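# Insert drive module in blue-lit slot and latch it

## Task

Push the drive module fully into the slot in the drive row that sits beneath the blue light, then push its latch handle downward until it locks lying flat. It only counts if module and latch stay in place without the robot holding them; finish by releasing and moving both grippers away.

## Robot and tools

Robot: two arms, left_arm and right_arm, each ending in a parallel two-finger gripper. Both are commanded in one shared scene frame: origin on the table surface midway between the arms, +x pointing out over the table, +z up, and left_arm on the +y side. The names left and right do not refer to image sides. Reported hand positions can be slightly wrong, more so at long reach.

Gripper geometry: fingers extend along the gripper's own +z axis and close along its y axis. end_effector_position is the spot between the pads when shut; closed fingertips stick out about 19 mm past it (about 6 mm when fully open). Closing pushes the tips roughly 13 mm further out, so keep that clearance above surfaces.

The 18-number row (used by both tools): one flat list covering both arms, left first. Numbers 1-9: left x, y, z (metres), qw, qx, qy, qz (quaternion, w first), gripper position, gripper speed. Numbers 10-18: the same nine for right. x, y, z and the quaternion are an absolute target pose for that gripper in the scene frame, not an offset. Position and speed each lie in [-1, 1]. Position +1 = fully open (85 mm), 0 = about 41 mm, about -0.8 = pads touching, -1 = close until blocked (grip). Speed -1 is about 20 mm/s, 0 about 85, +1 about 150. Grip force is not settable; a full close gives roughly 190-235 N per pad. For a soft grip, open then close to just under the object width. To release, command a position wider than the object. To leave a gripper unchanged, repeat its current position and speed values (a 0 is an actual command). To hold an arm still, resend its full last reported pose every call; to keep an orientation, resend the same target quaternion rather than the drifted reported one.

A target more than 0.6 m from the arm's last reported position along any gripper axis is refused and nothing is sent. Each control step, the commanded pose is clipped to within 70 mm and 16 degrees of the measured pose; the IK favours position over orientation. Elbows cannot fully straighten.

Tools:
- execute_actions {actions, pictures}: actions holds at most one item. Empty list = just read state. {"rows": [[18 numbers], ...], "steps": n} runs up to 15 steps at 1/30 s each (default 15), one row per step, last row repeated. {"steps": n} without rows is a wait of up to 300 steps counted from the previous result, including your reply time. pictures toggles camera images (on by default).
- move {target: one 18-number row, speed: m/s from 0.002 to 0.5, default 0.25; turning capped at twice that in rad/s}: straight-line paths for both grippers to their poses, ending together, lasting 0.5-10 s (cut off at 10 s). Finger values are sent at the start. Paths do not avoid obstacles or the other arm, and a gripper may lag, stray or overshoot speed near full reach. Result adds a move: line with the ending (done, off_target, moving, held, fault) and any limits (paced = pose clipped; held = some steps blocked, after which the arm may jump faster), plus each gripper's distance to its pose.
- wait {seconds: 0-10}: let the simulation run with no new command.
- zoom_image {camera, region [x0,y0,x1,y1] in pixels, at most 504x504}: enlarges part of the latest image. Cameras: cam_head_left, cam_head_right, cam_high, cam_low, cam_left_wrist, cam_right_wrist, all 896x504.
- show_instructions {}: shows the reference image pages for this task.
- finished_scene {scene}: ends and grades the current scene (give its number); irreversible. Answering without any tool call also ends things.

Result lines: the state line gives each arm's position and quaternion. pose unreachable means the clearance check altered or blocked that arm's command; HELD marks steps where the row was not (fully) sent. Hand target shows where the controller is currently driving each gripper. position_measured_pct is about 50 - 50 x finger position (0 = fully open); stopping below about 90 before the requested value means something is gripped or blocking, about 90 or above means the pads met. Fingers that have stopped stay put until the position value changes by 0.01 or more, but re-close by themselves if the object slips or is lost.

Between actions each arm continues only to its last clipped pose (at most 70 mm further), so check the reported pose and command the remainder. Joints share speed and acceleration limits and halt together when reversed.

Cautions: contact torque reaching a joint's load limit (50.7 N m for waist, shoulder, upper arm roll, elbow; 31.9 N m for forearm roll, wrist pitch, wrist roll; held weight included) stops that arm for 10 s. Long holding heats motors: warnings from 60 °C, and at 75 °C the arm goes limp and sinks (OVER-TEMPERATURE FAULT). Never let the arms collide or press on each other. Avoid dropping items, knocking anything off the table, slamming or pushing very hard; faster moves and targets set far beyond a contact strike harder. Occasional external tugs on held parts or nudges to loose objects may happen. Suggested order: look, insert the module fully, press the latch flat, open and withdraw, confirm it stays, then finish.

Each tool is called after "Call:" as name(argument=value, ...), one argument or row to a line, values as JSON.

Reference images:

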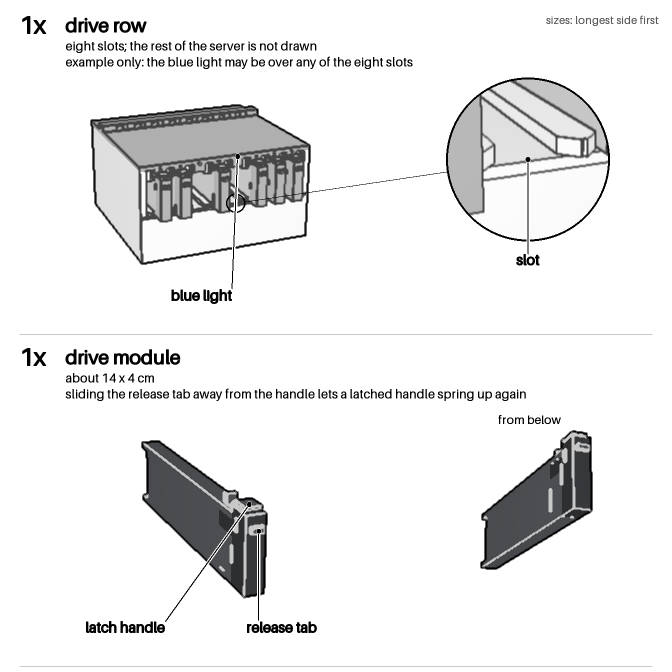

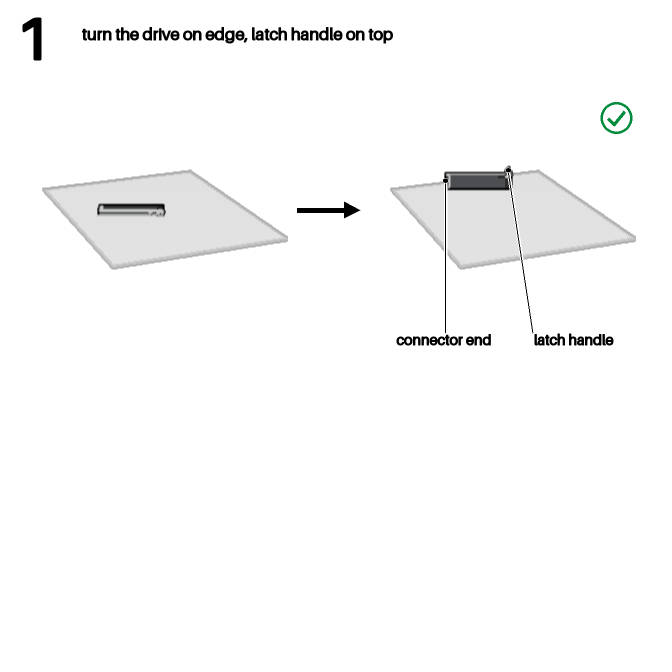

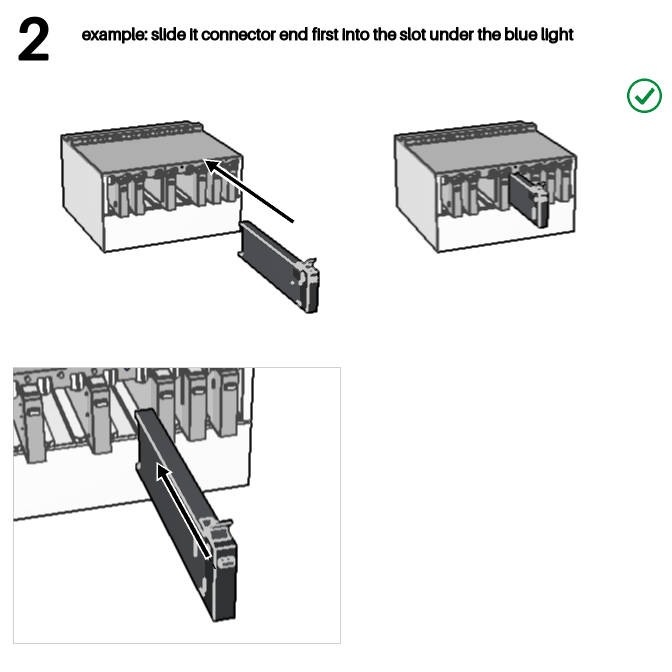

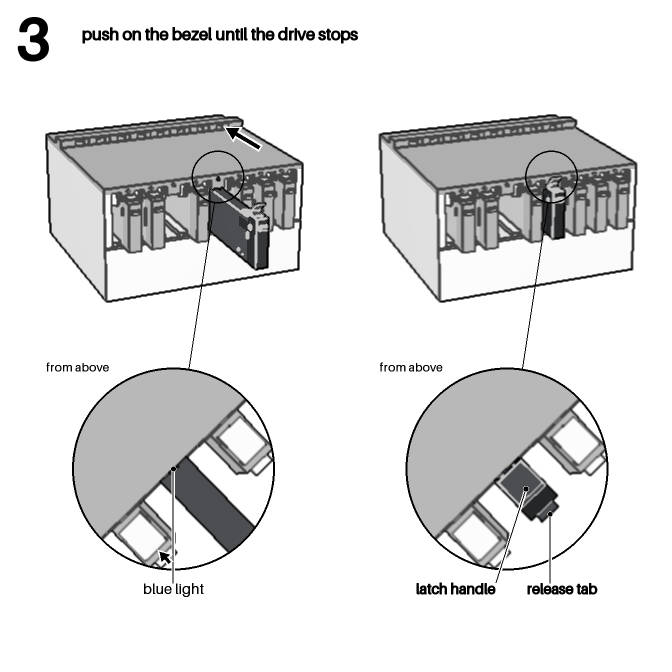

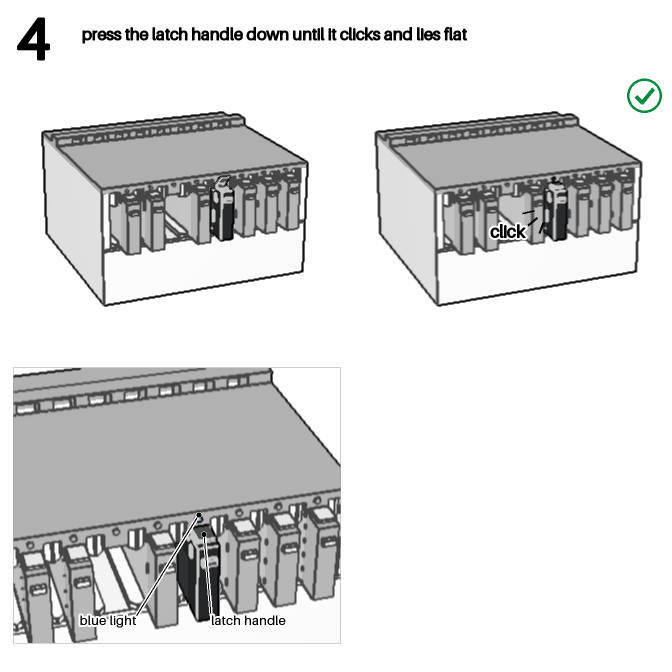

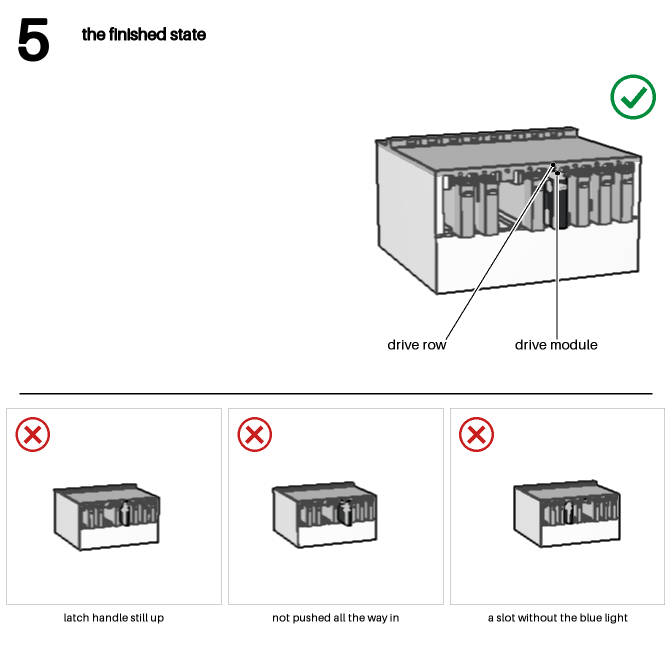

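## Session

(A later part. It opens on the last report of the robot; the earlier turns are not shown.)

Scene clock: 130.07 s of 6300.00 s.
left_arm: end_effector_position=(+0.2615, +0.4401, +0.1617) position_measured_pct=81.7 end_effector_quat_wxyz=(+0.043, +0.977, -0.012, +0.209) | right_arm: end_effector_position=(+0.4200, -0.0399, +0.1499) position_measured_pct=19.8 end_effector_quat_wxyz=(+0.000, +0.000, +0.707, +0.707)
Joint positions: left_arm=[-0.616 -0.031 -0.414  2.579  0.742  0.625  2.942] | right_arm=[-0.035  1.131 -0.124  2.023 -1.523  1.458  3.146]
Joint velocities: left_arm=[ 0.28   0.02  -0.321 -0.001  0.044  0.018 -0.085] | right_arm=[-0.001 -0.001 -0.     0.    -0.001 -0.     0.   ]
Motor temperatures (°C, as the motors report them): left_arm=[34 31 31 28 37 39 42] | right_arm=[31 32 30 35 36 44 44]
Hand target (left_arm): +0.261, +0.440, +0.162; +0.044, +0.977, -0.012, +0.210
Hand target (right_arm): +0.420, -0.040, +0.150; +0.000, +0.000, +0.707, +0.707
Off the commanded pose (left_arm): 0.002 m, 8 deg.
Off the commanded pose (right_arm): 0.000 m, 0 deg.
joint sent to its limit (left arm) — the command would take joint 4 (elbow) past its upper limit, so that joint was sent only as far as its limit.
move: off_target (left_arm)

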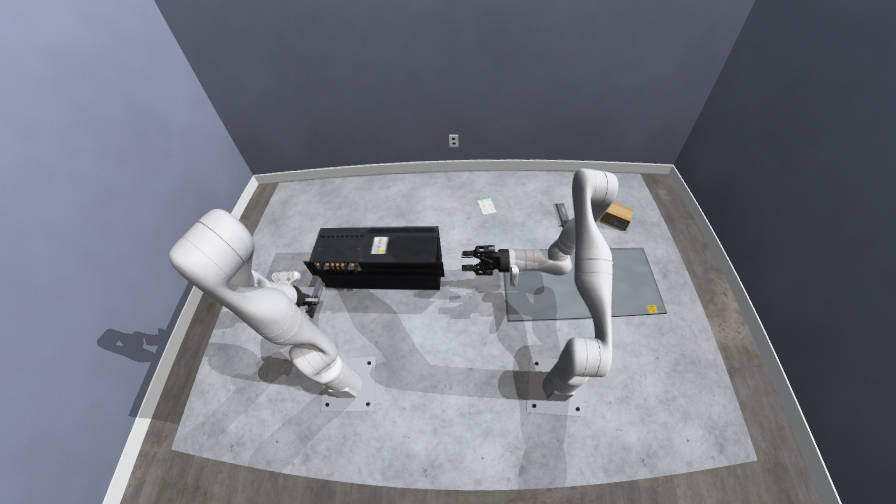

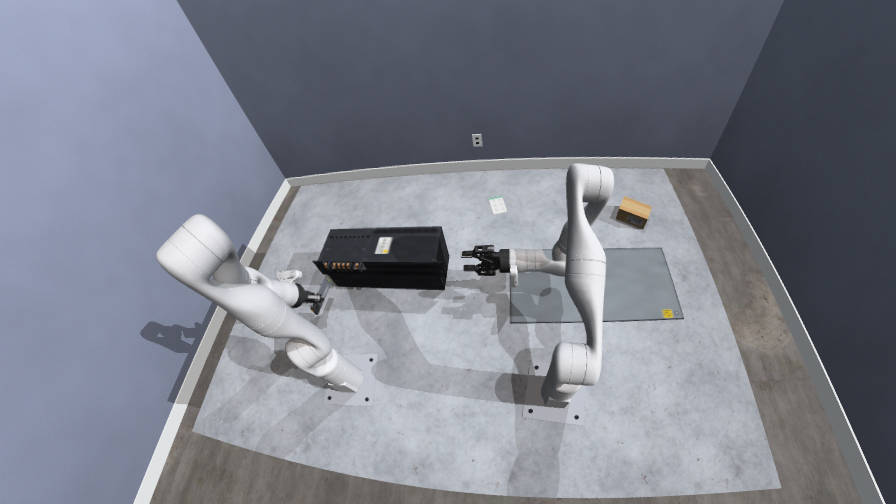

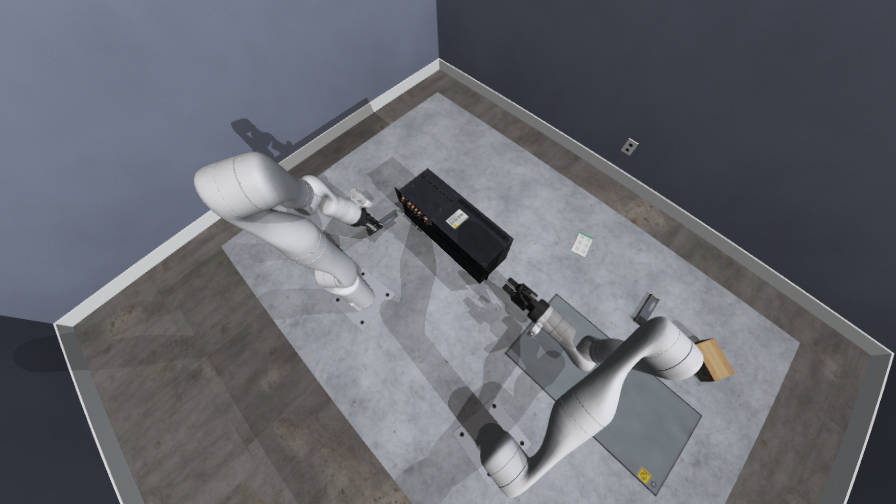

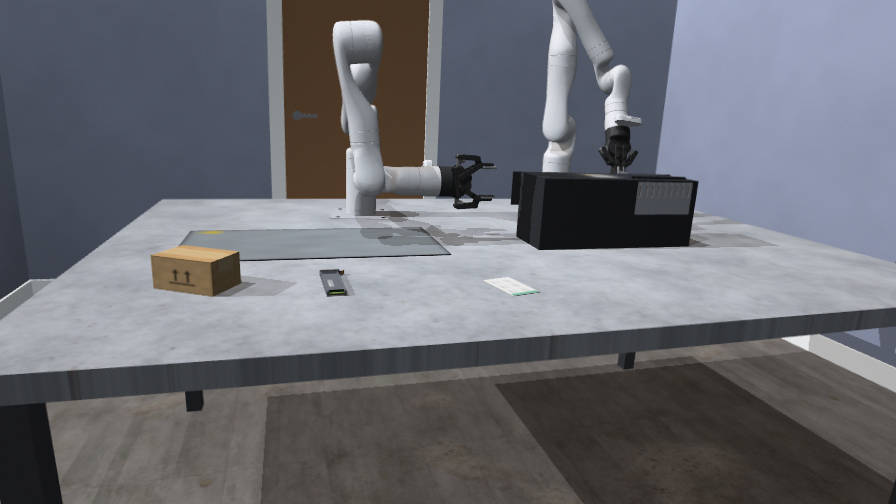

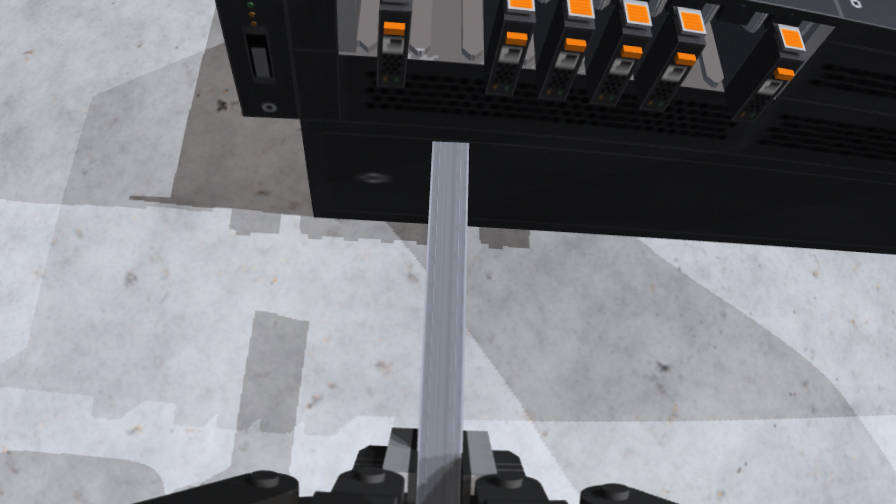

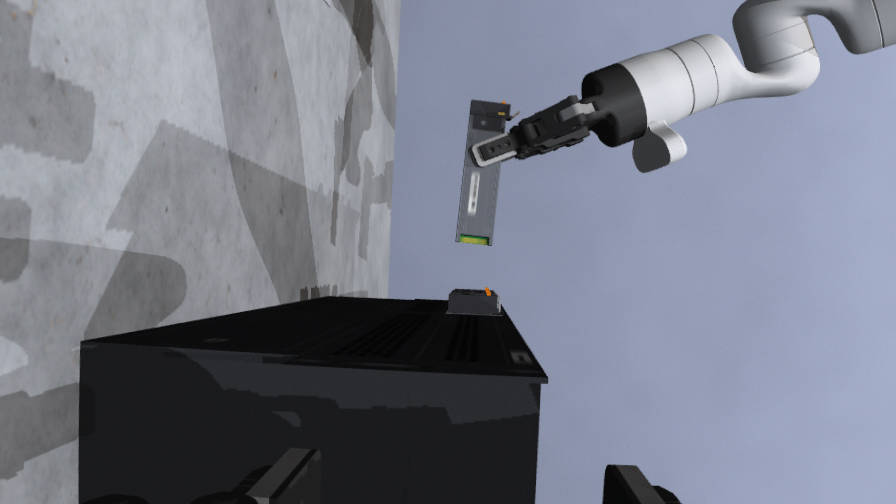

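Call:
move(
  target=[0.3,0.437,0.153,0,0.966,0,0.259,-0.72,-0.5,0.42,-0.04,0.15,0,0,0.7071,0.7071,0.6,0],
  speed=0.05,
)

Call:
zoom_image(
  camera="cam_right_wrist",
  region=[380,120,600,340],
)

Scene clock: 138.57 s of 6300.00 s.
left_arm: end_effector_position=(+0.3008, +0.4376, +0.1540) position_measured_pct=81.7 end_effector_quat_wxyz=(+0.025, +0.974, -0.006, +0.224) | right_arm: end_effector_position=(+0.4200, -0.0400, +0.1500) position_measured_pct=19.8 end_effector_quat_wxyz=(+0.000, -0.000, +0.707, +0.707)
Joint positions: left_arm=[-0.185  0.043 -0.667  2.579  0.997  0.507  2.87 ] | right_arm=[-0.035  1.131 -0.123  2.023 -1.522  1.459  3.145]
Joint velocities: left_arm=[ 0.247  0.014 -0.25   0.002  0.039  0.009 -0.035] | right_arm=[ 0.     0.002  0.001  0.    -0.    -0.    -0.   ]
Motor temperatures (°C, as the motors report them): left_arm=[34 31 31 28 37 39 42] | right_arm=[31 32 30 35 36 44 44]
Hand target (left_arm): +0.301, +0.437, +0.154; +0.025, +0.974, -0.006, +0.224
Hand target (right_arm): +0.420, -0.040, +0.150; +0.000, +0.000, +0.707, +0.707
Off the commanded pose (left_arm): 0.001 m, 5 deg.
Off the commanded pose (right_arm): 0.000 m, 0 deg.
joint sent to its limit (left arm) — the command would take joint 4 (elbow) past its upper limit, so that joint was sent only as far as its limit.
After step 90, 3.83 s passed at rest.
move: off_target (left_arm)

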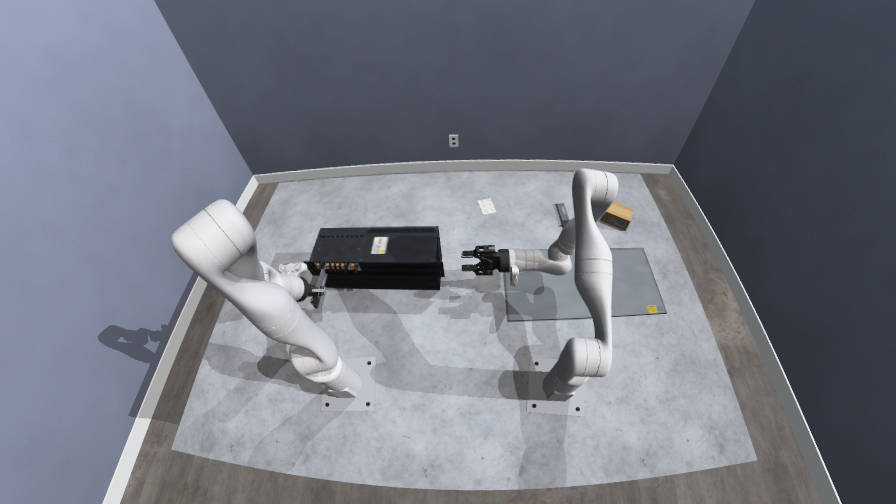

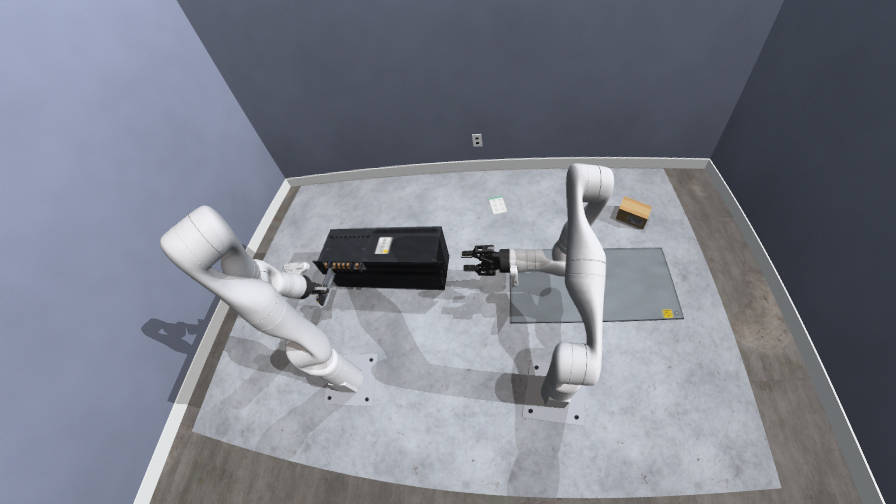

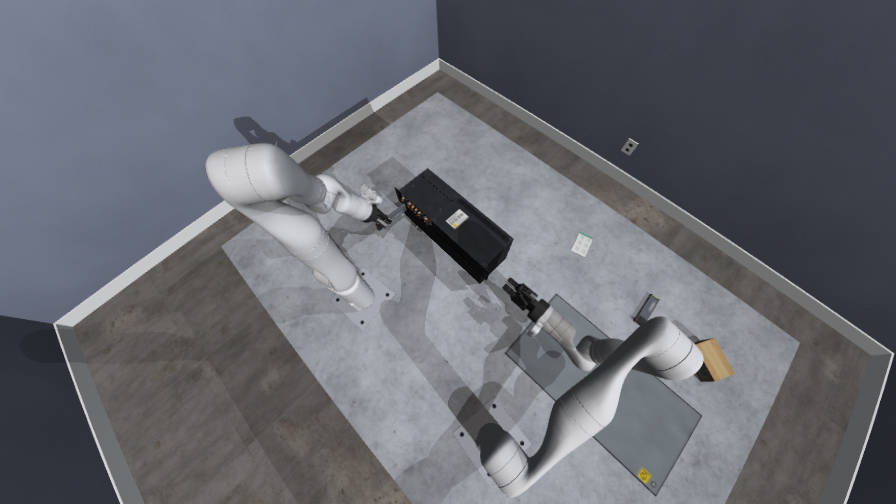

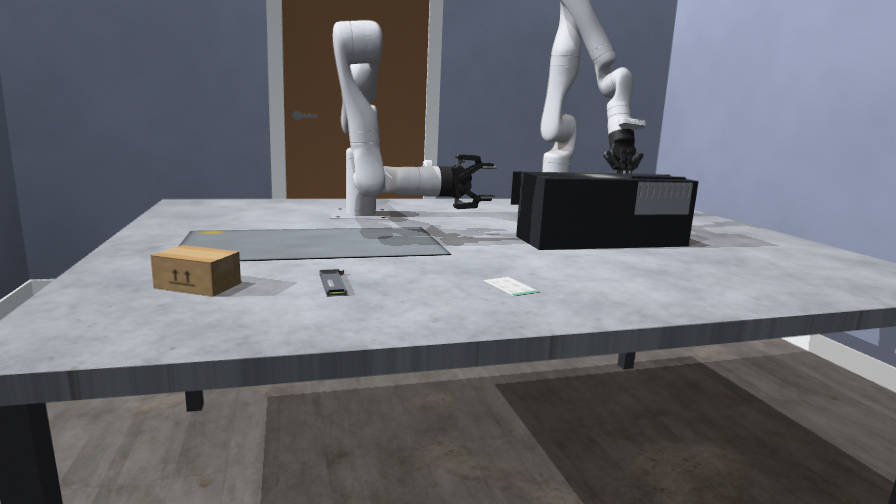

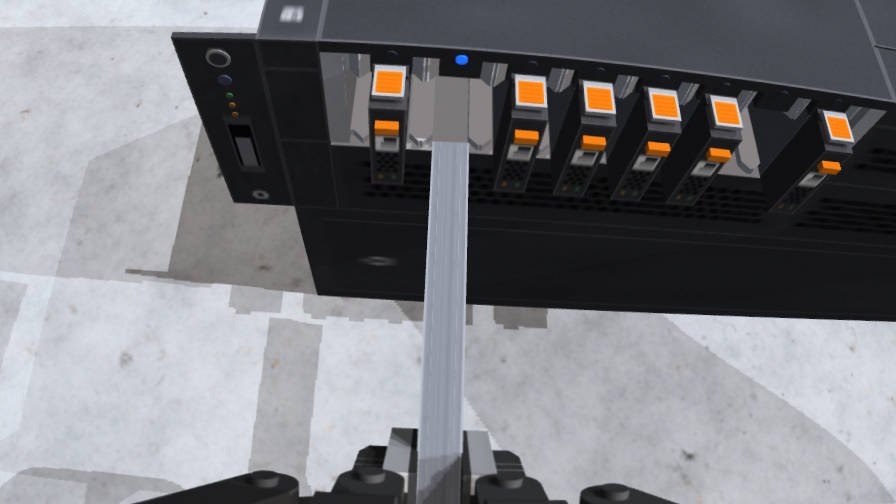

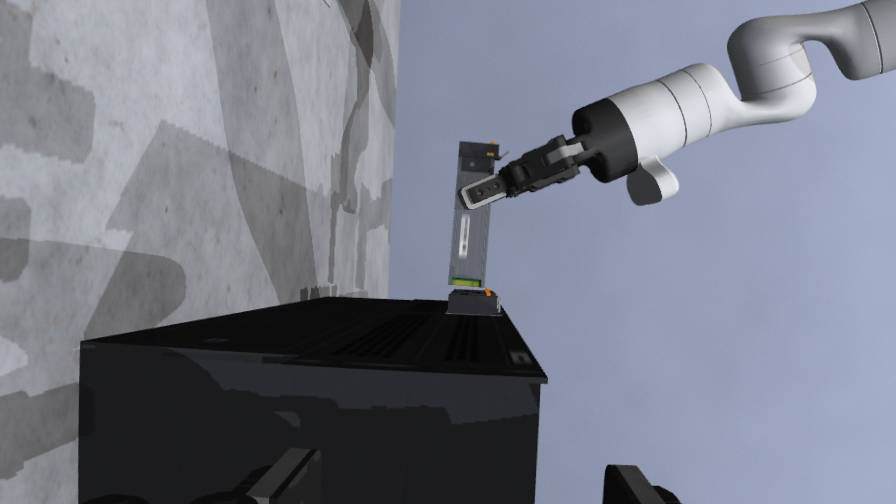

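Region (380, 120, 600, 340) of cam_right_wrist's 896x504 image, scaled by 2.291.

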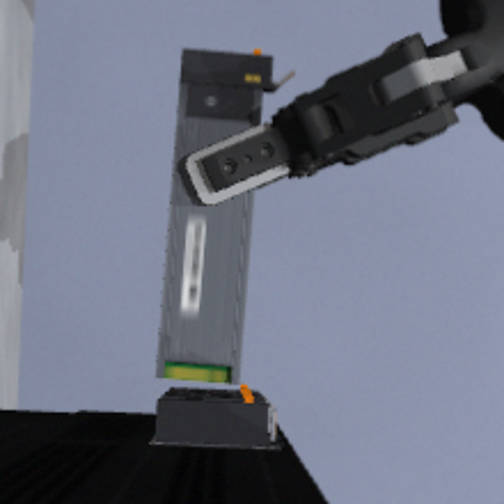

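Call:
move(
  target=[0.27,0.2,0.306,0,0.966,0,0.259,-0.72,-0.5,0.38,0,0.3,0,0,0.7071,0.7071,0.6,0],
  speed=0.2,
)

Call:
move(
  target=[0.318,0.012,0.306,0,0.966,0,0.259,-0.72,-0.5,0.38,0,0.3,0,0,0.7071,0.7071,0.6,0],
  speed=0.15,
)

Scene clock: 150.77 s of 6300.00 s.
left_arm: end_effector_position=(+0.2689, +0.2008, +0.3055) position_measured_pct=81.7 end_effector_quat_wxyz=(-0.001, +0.966, +0.000, +0.259) | right_arm: end_effector_position=(+0.3800, -0.0000, +0.3000) position_measured_pct=19.8 end_effector_quat_wxyz=(-0.000, -0.000, +0.707, +0.707)
Joint positions: left_arm=[-0.28  -0.693  0.559  2.282  0.32   0.956  4.761] | right_arm=[-0.1    0.702 -0.198  2.23  -1.654  1.422  2.935]
Joint velocities: left_arm=[-0.011 -0.     0.002 -0.004 -0.007 -0.001  0.01 ] | right_arm=[ 0.    -0.003 -0.001 -0.     0.    -0.001 -0.   ]
Motor temperatures (°C, as the motors report them): left_arm=[34 31 31 28 37 39 42] | right_arm=[31 32 30 35 36 44 44]
Hand target (left_arm): +0.269, +0.201, +0.306; -0.002, +0.966, +0.001, +0.259
Hand target (right_arm): +0.380, -0.000, +0.300; -0.000, -0.000, +0.707, +0.707
Off the commanded pose (left_arm): 0.001 m, 0 deg.
Off the commanded pose (right_arm): 0.000 m, 0 deg.
After step 90, 7.13 s passed at rest.
move: done

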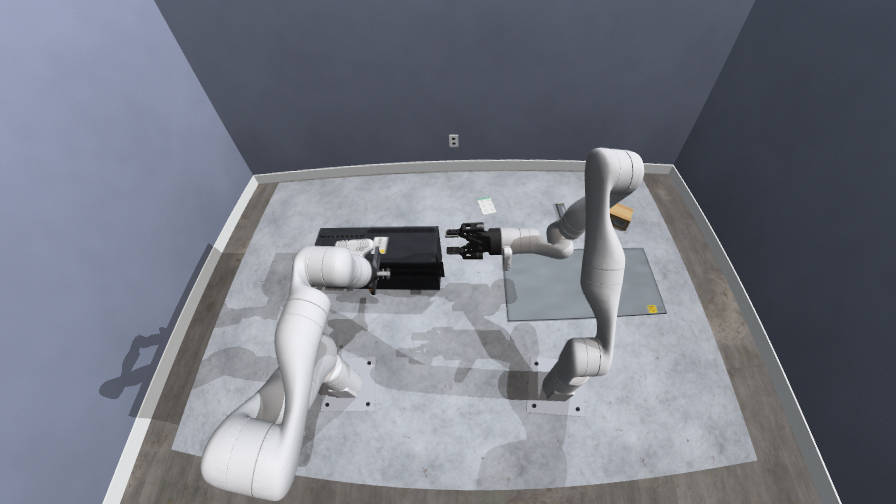

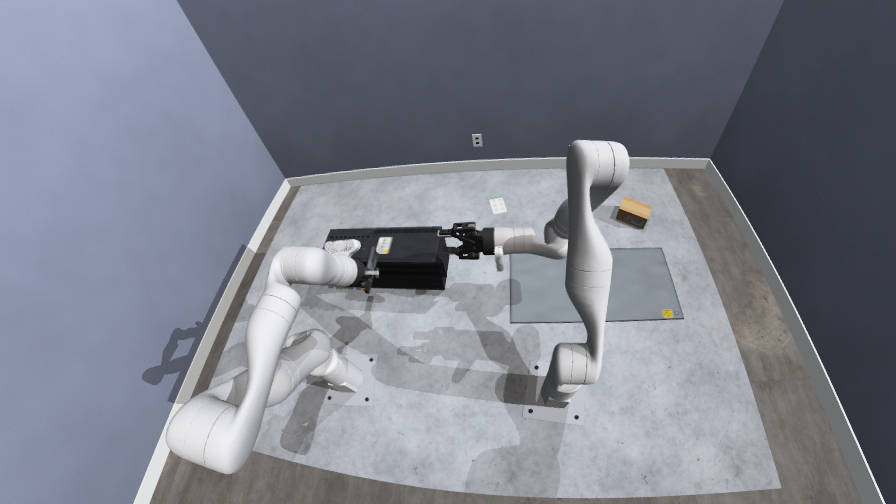

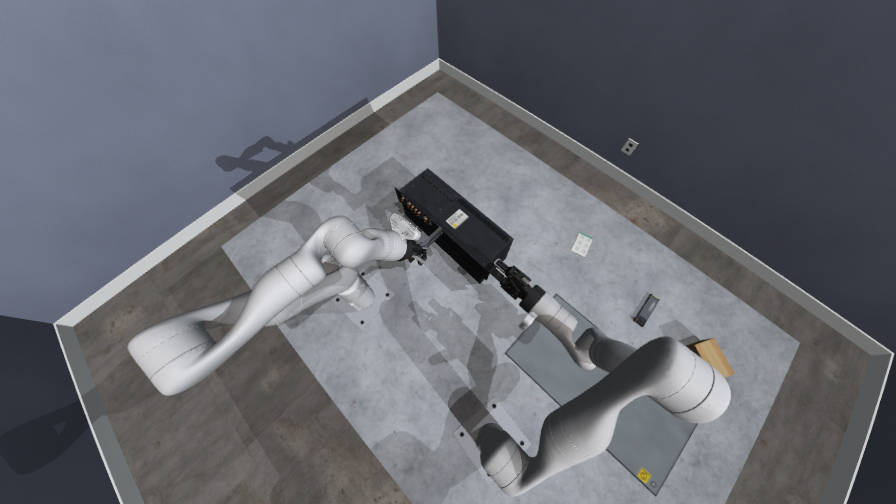

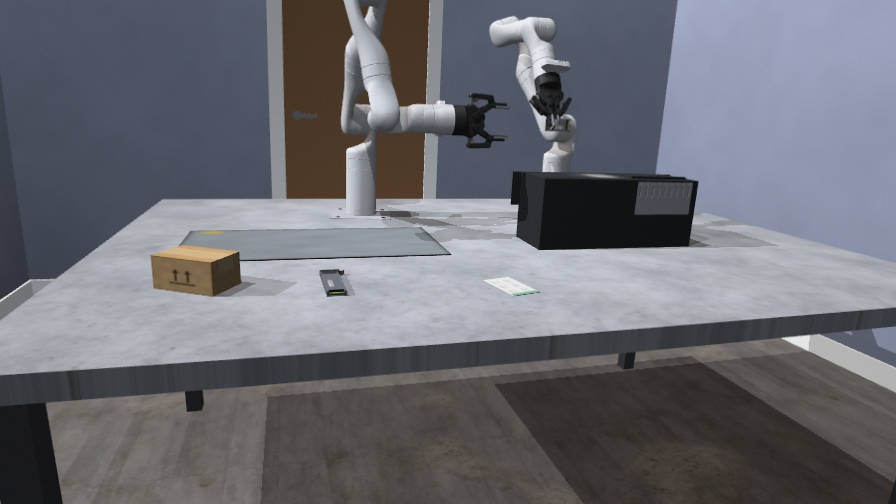

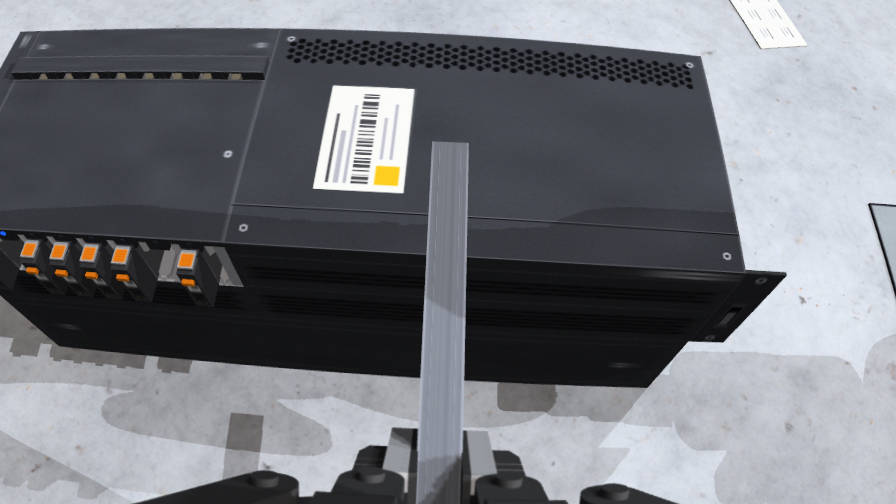

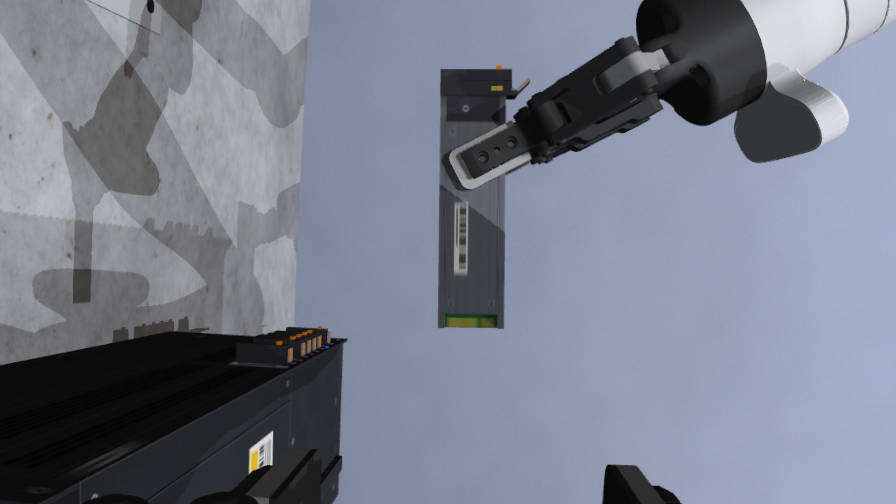

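Scene clock: 152.60 s of 6300.00 s.
left_arm: end_effector_position=(+0.3178, +0.0119, +0.3056) position_measured_pct=81.7 end_effector_quat_wxyz=(-0.001, +0.966, -0.000, +0.259) | right_arm: end_effector_position=(+0.3800, -0.0000, +0.3000) position_measured_pct=19.8 end_effector_quat_wxyz=(+0.000, +0.000, +0.707, +0.707)
Joint positions: left_arm=[-0.727 -0.705  1.301  1.884  0.476  1.011  5.118] | right_arm=[-0.1    0.702 -0.198  2.231 -1.655  1.422  2.937]
Joint velocities: left_arm=[-0.005 -0.001  0.001  0.001 -0.001  0.     0.001] | right_arm=[ 0.001  0.001  0.001  0.     0.    -0.     0.   ]
Motor temperatures (°C, as the motors report them): left_arm=[34 31 31 28 37 39 42] | right_arm=[31 32 30 35 36 44 44]
Hand target (left_arm): +0.318, +0.012, +0.306; -0.001, +0.966, -0.000, +0.259
Hand target (right_arm): +0.380, -0.000, +0.300; -0.000, +0.000, +0.707, +0.707
Off the commanded pose (left_arm): 0.000 m, 0 deg.
Off the commanded pose (right_arm): 0.000 m, 0 deg.
move: done

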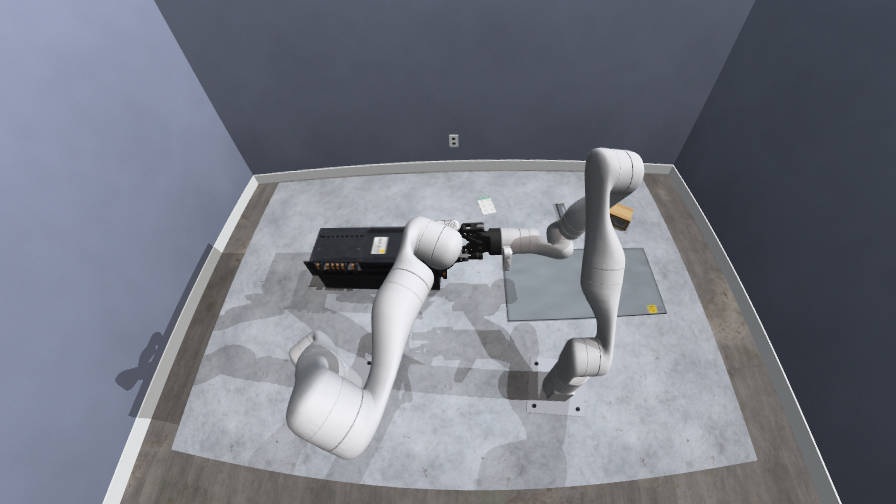

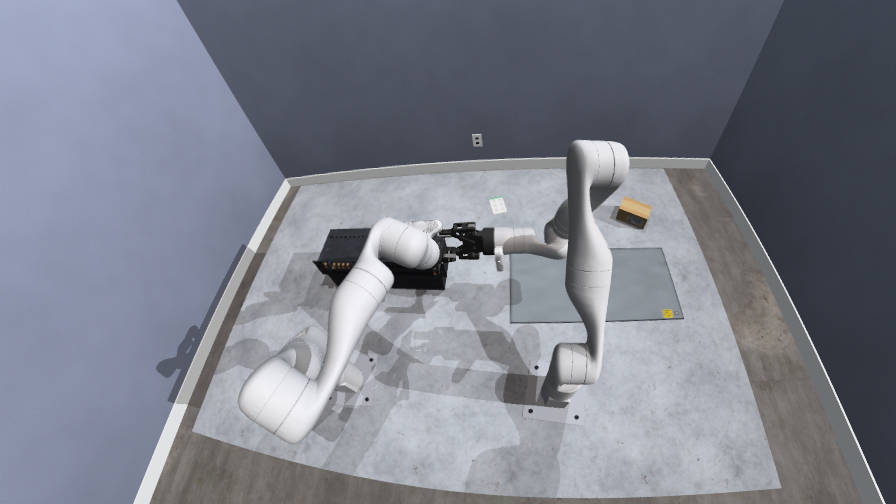

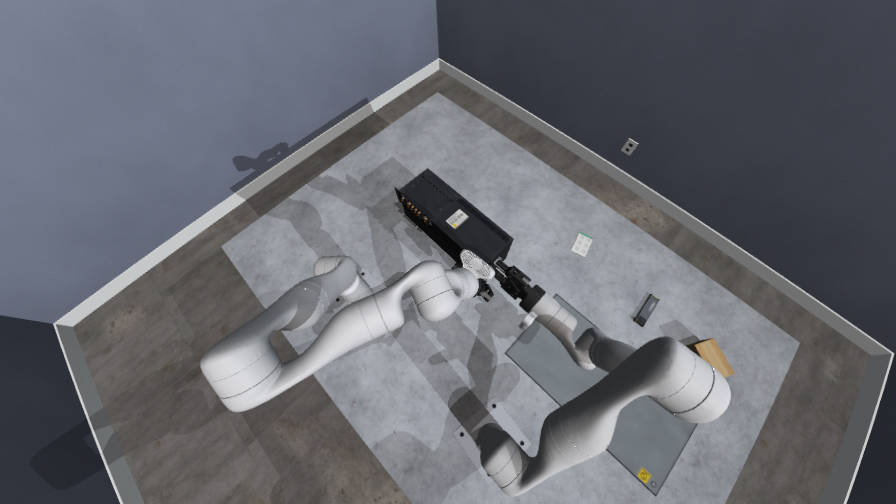

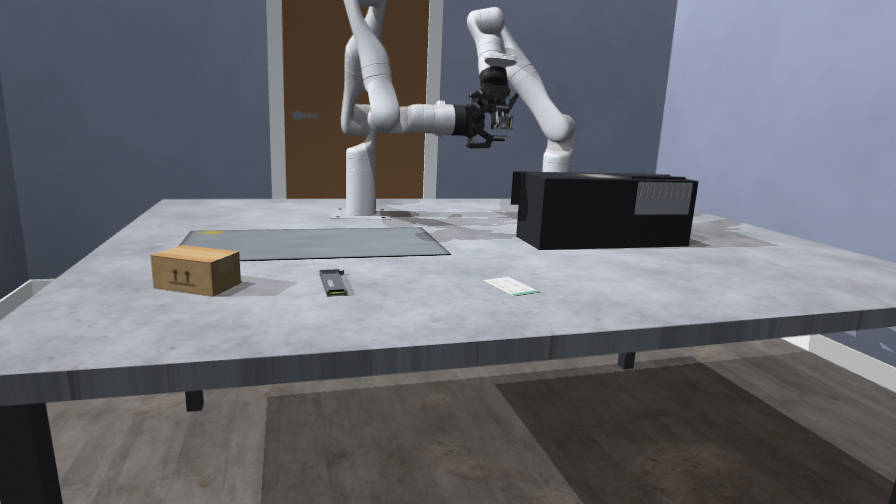

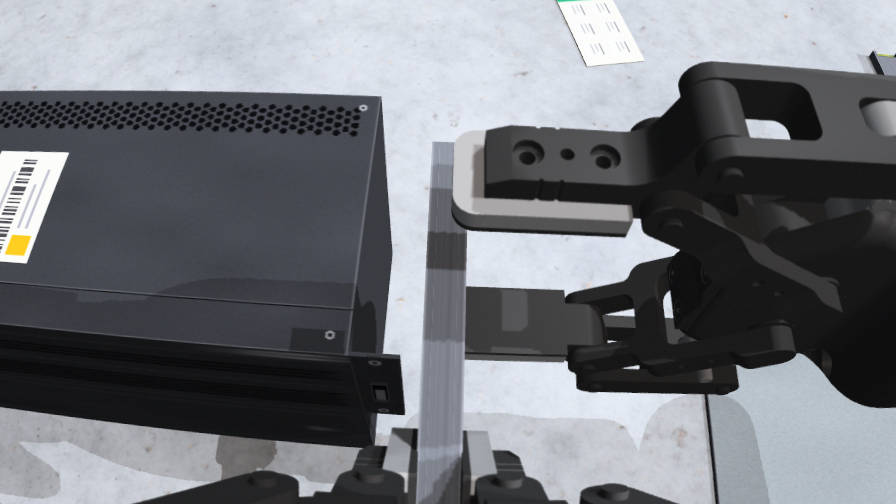

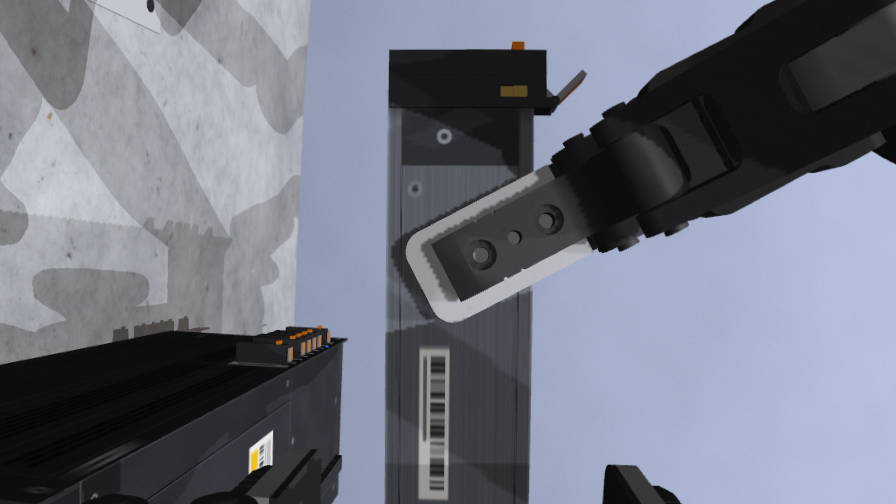

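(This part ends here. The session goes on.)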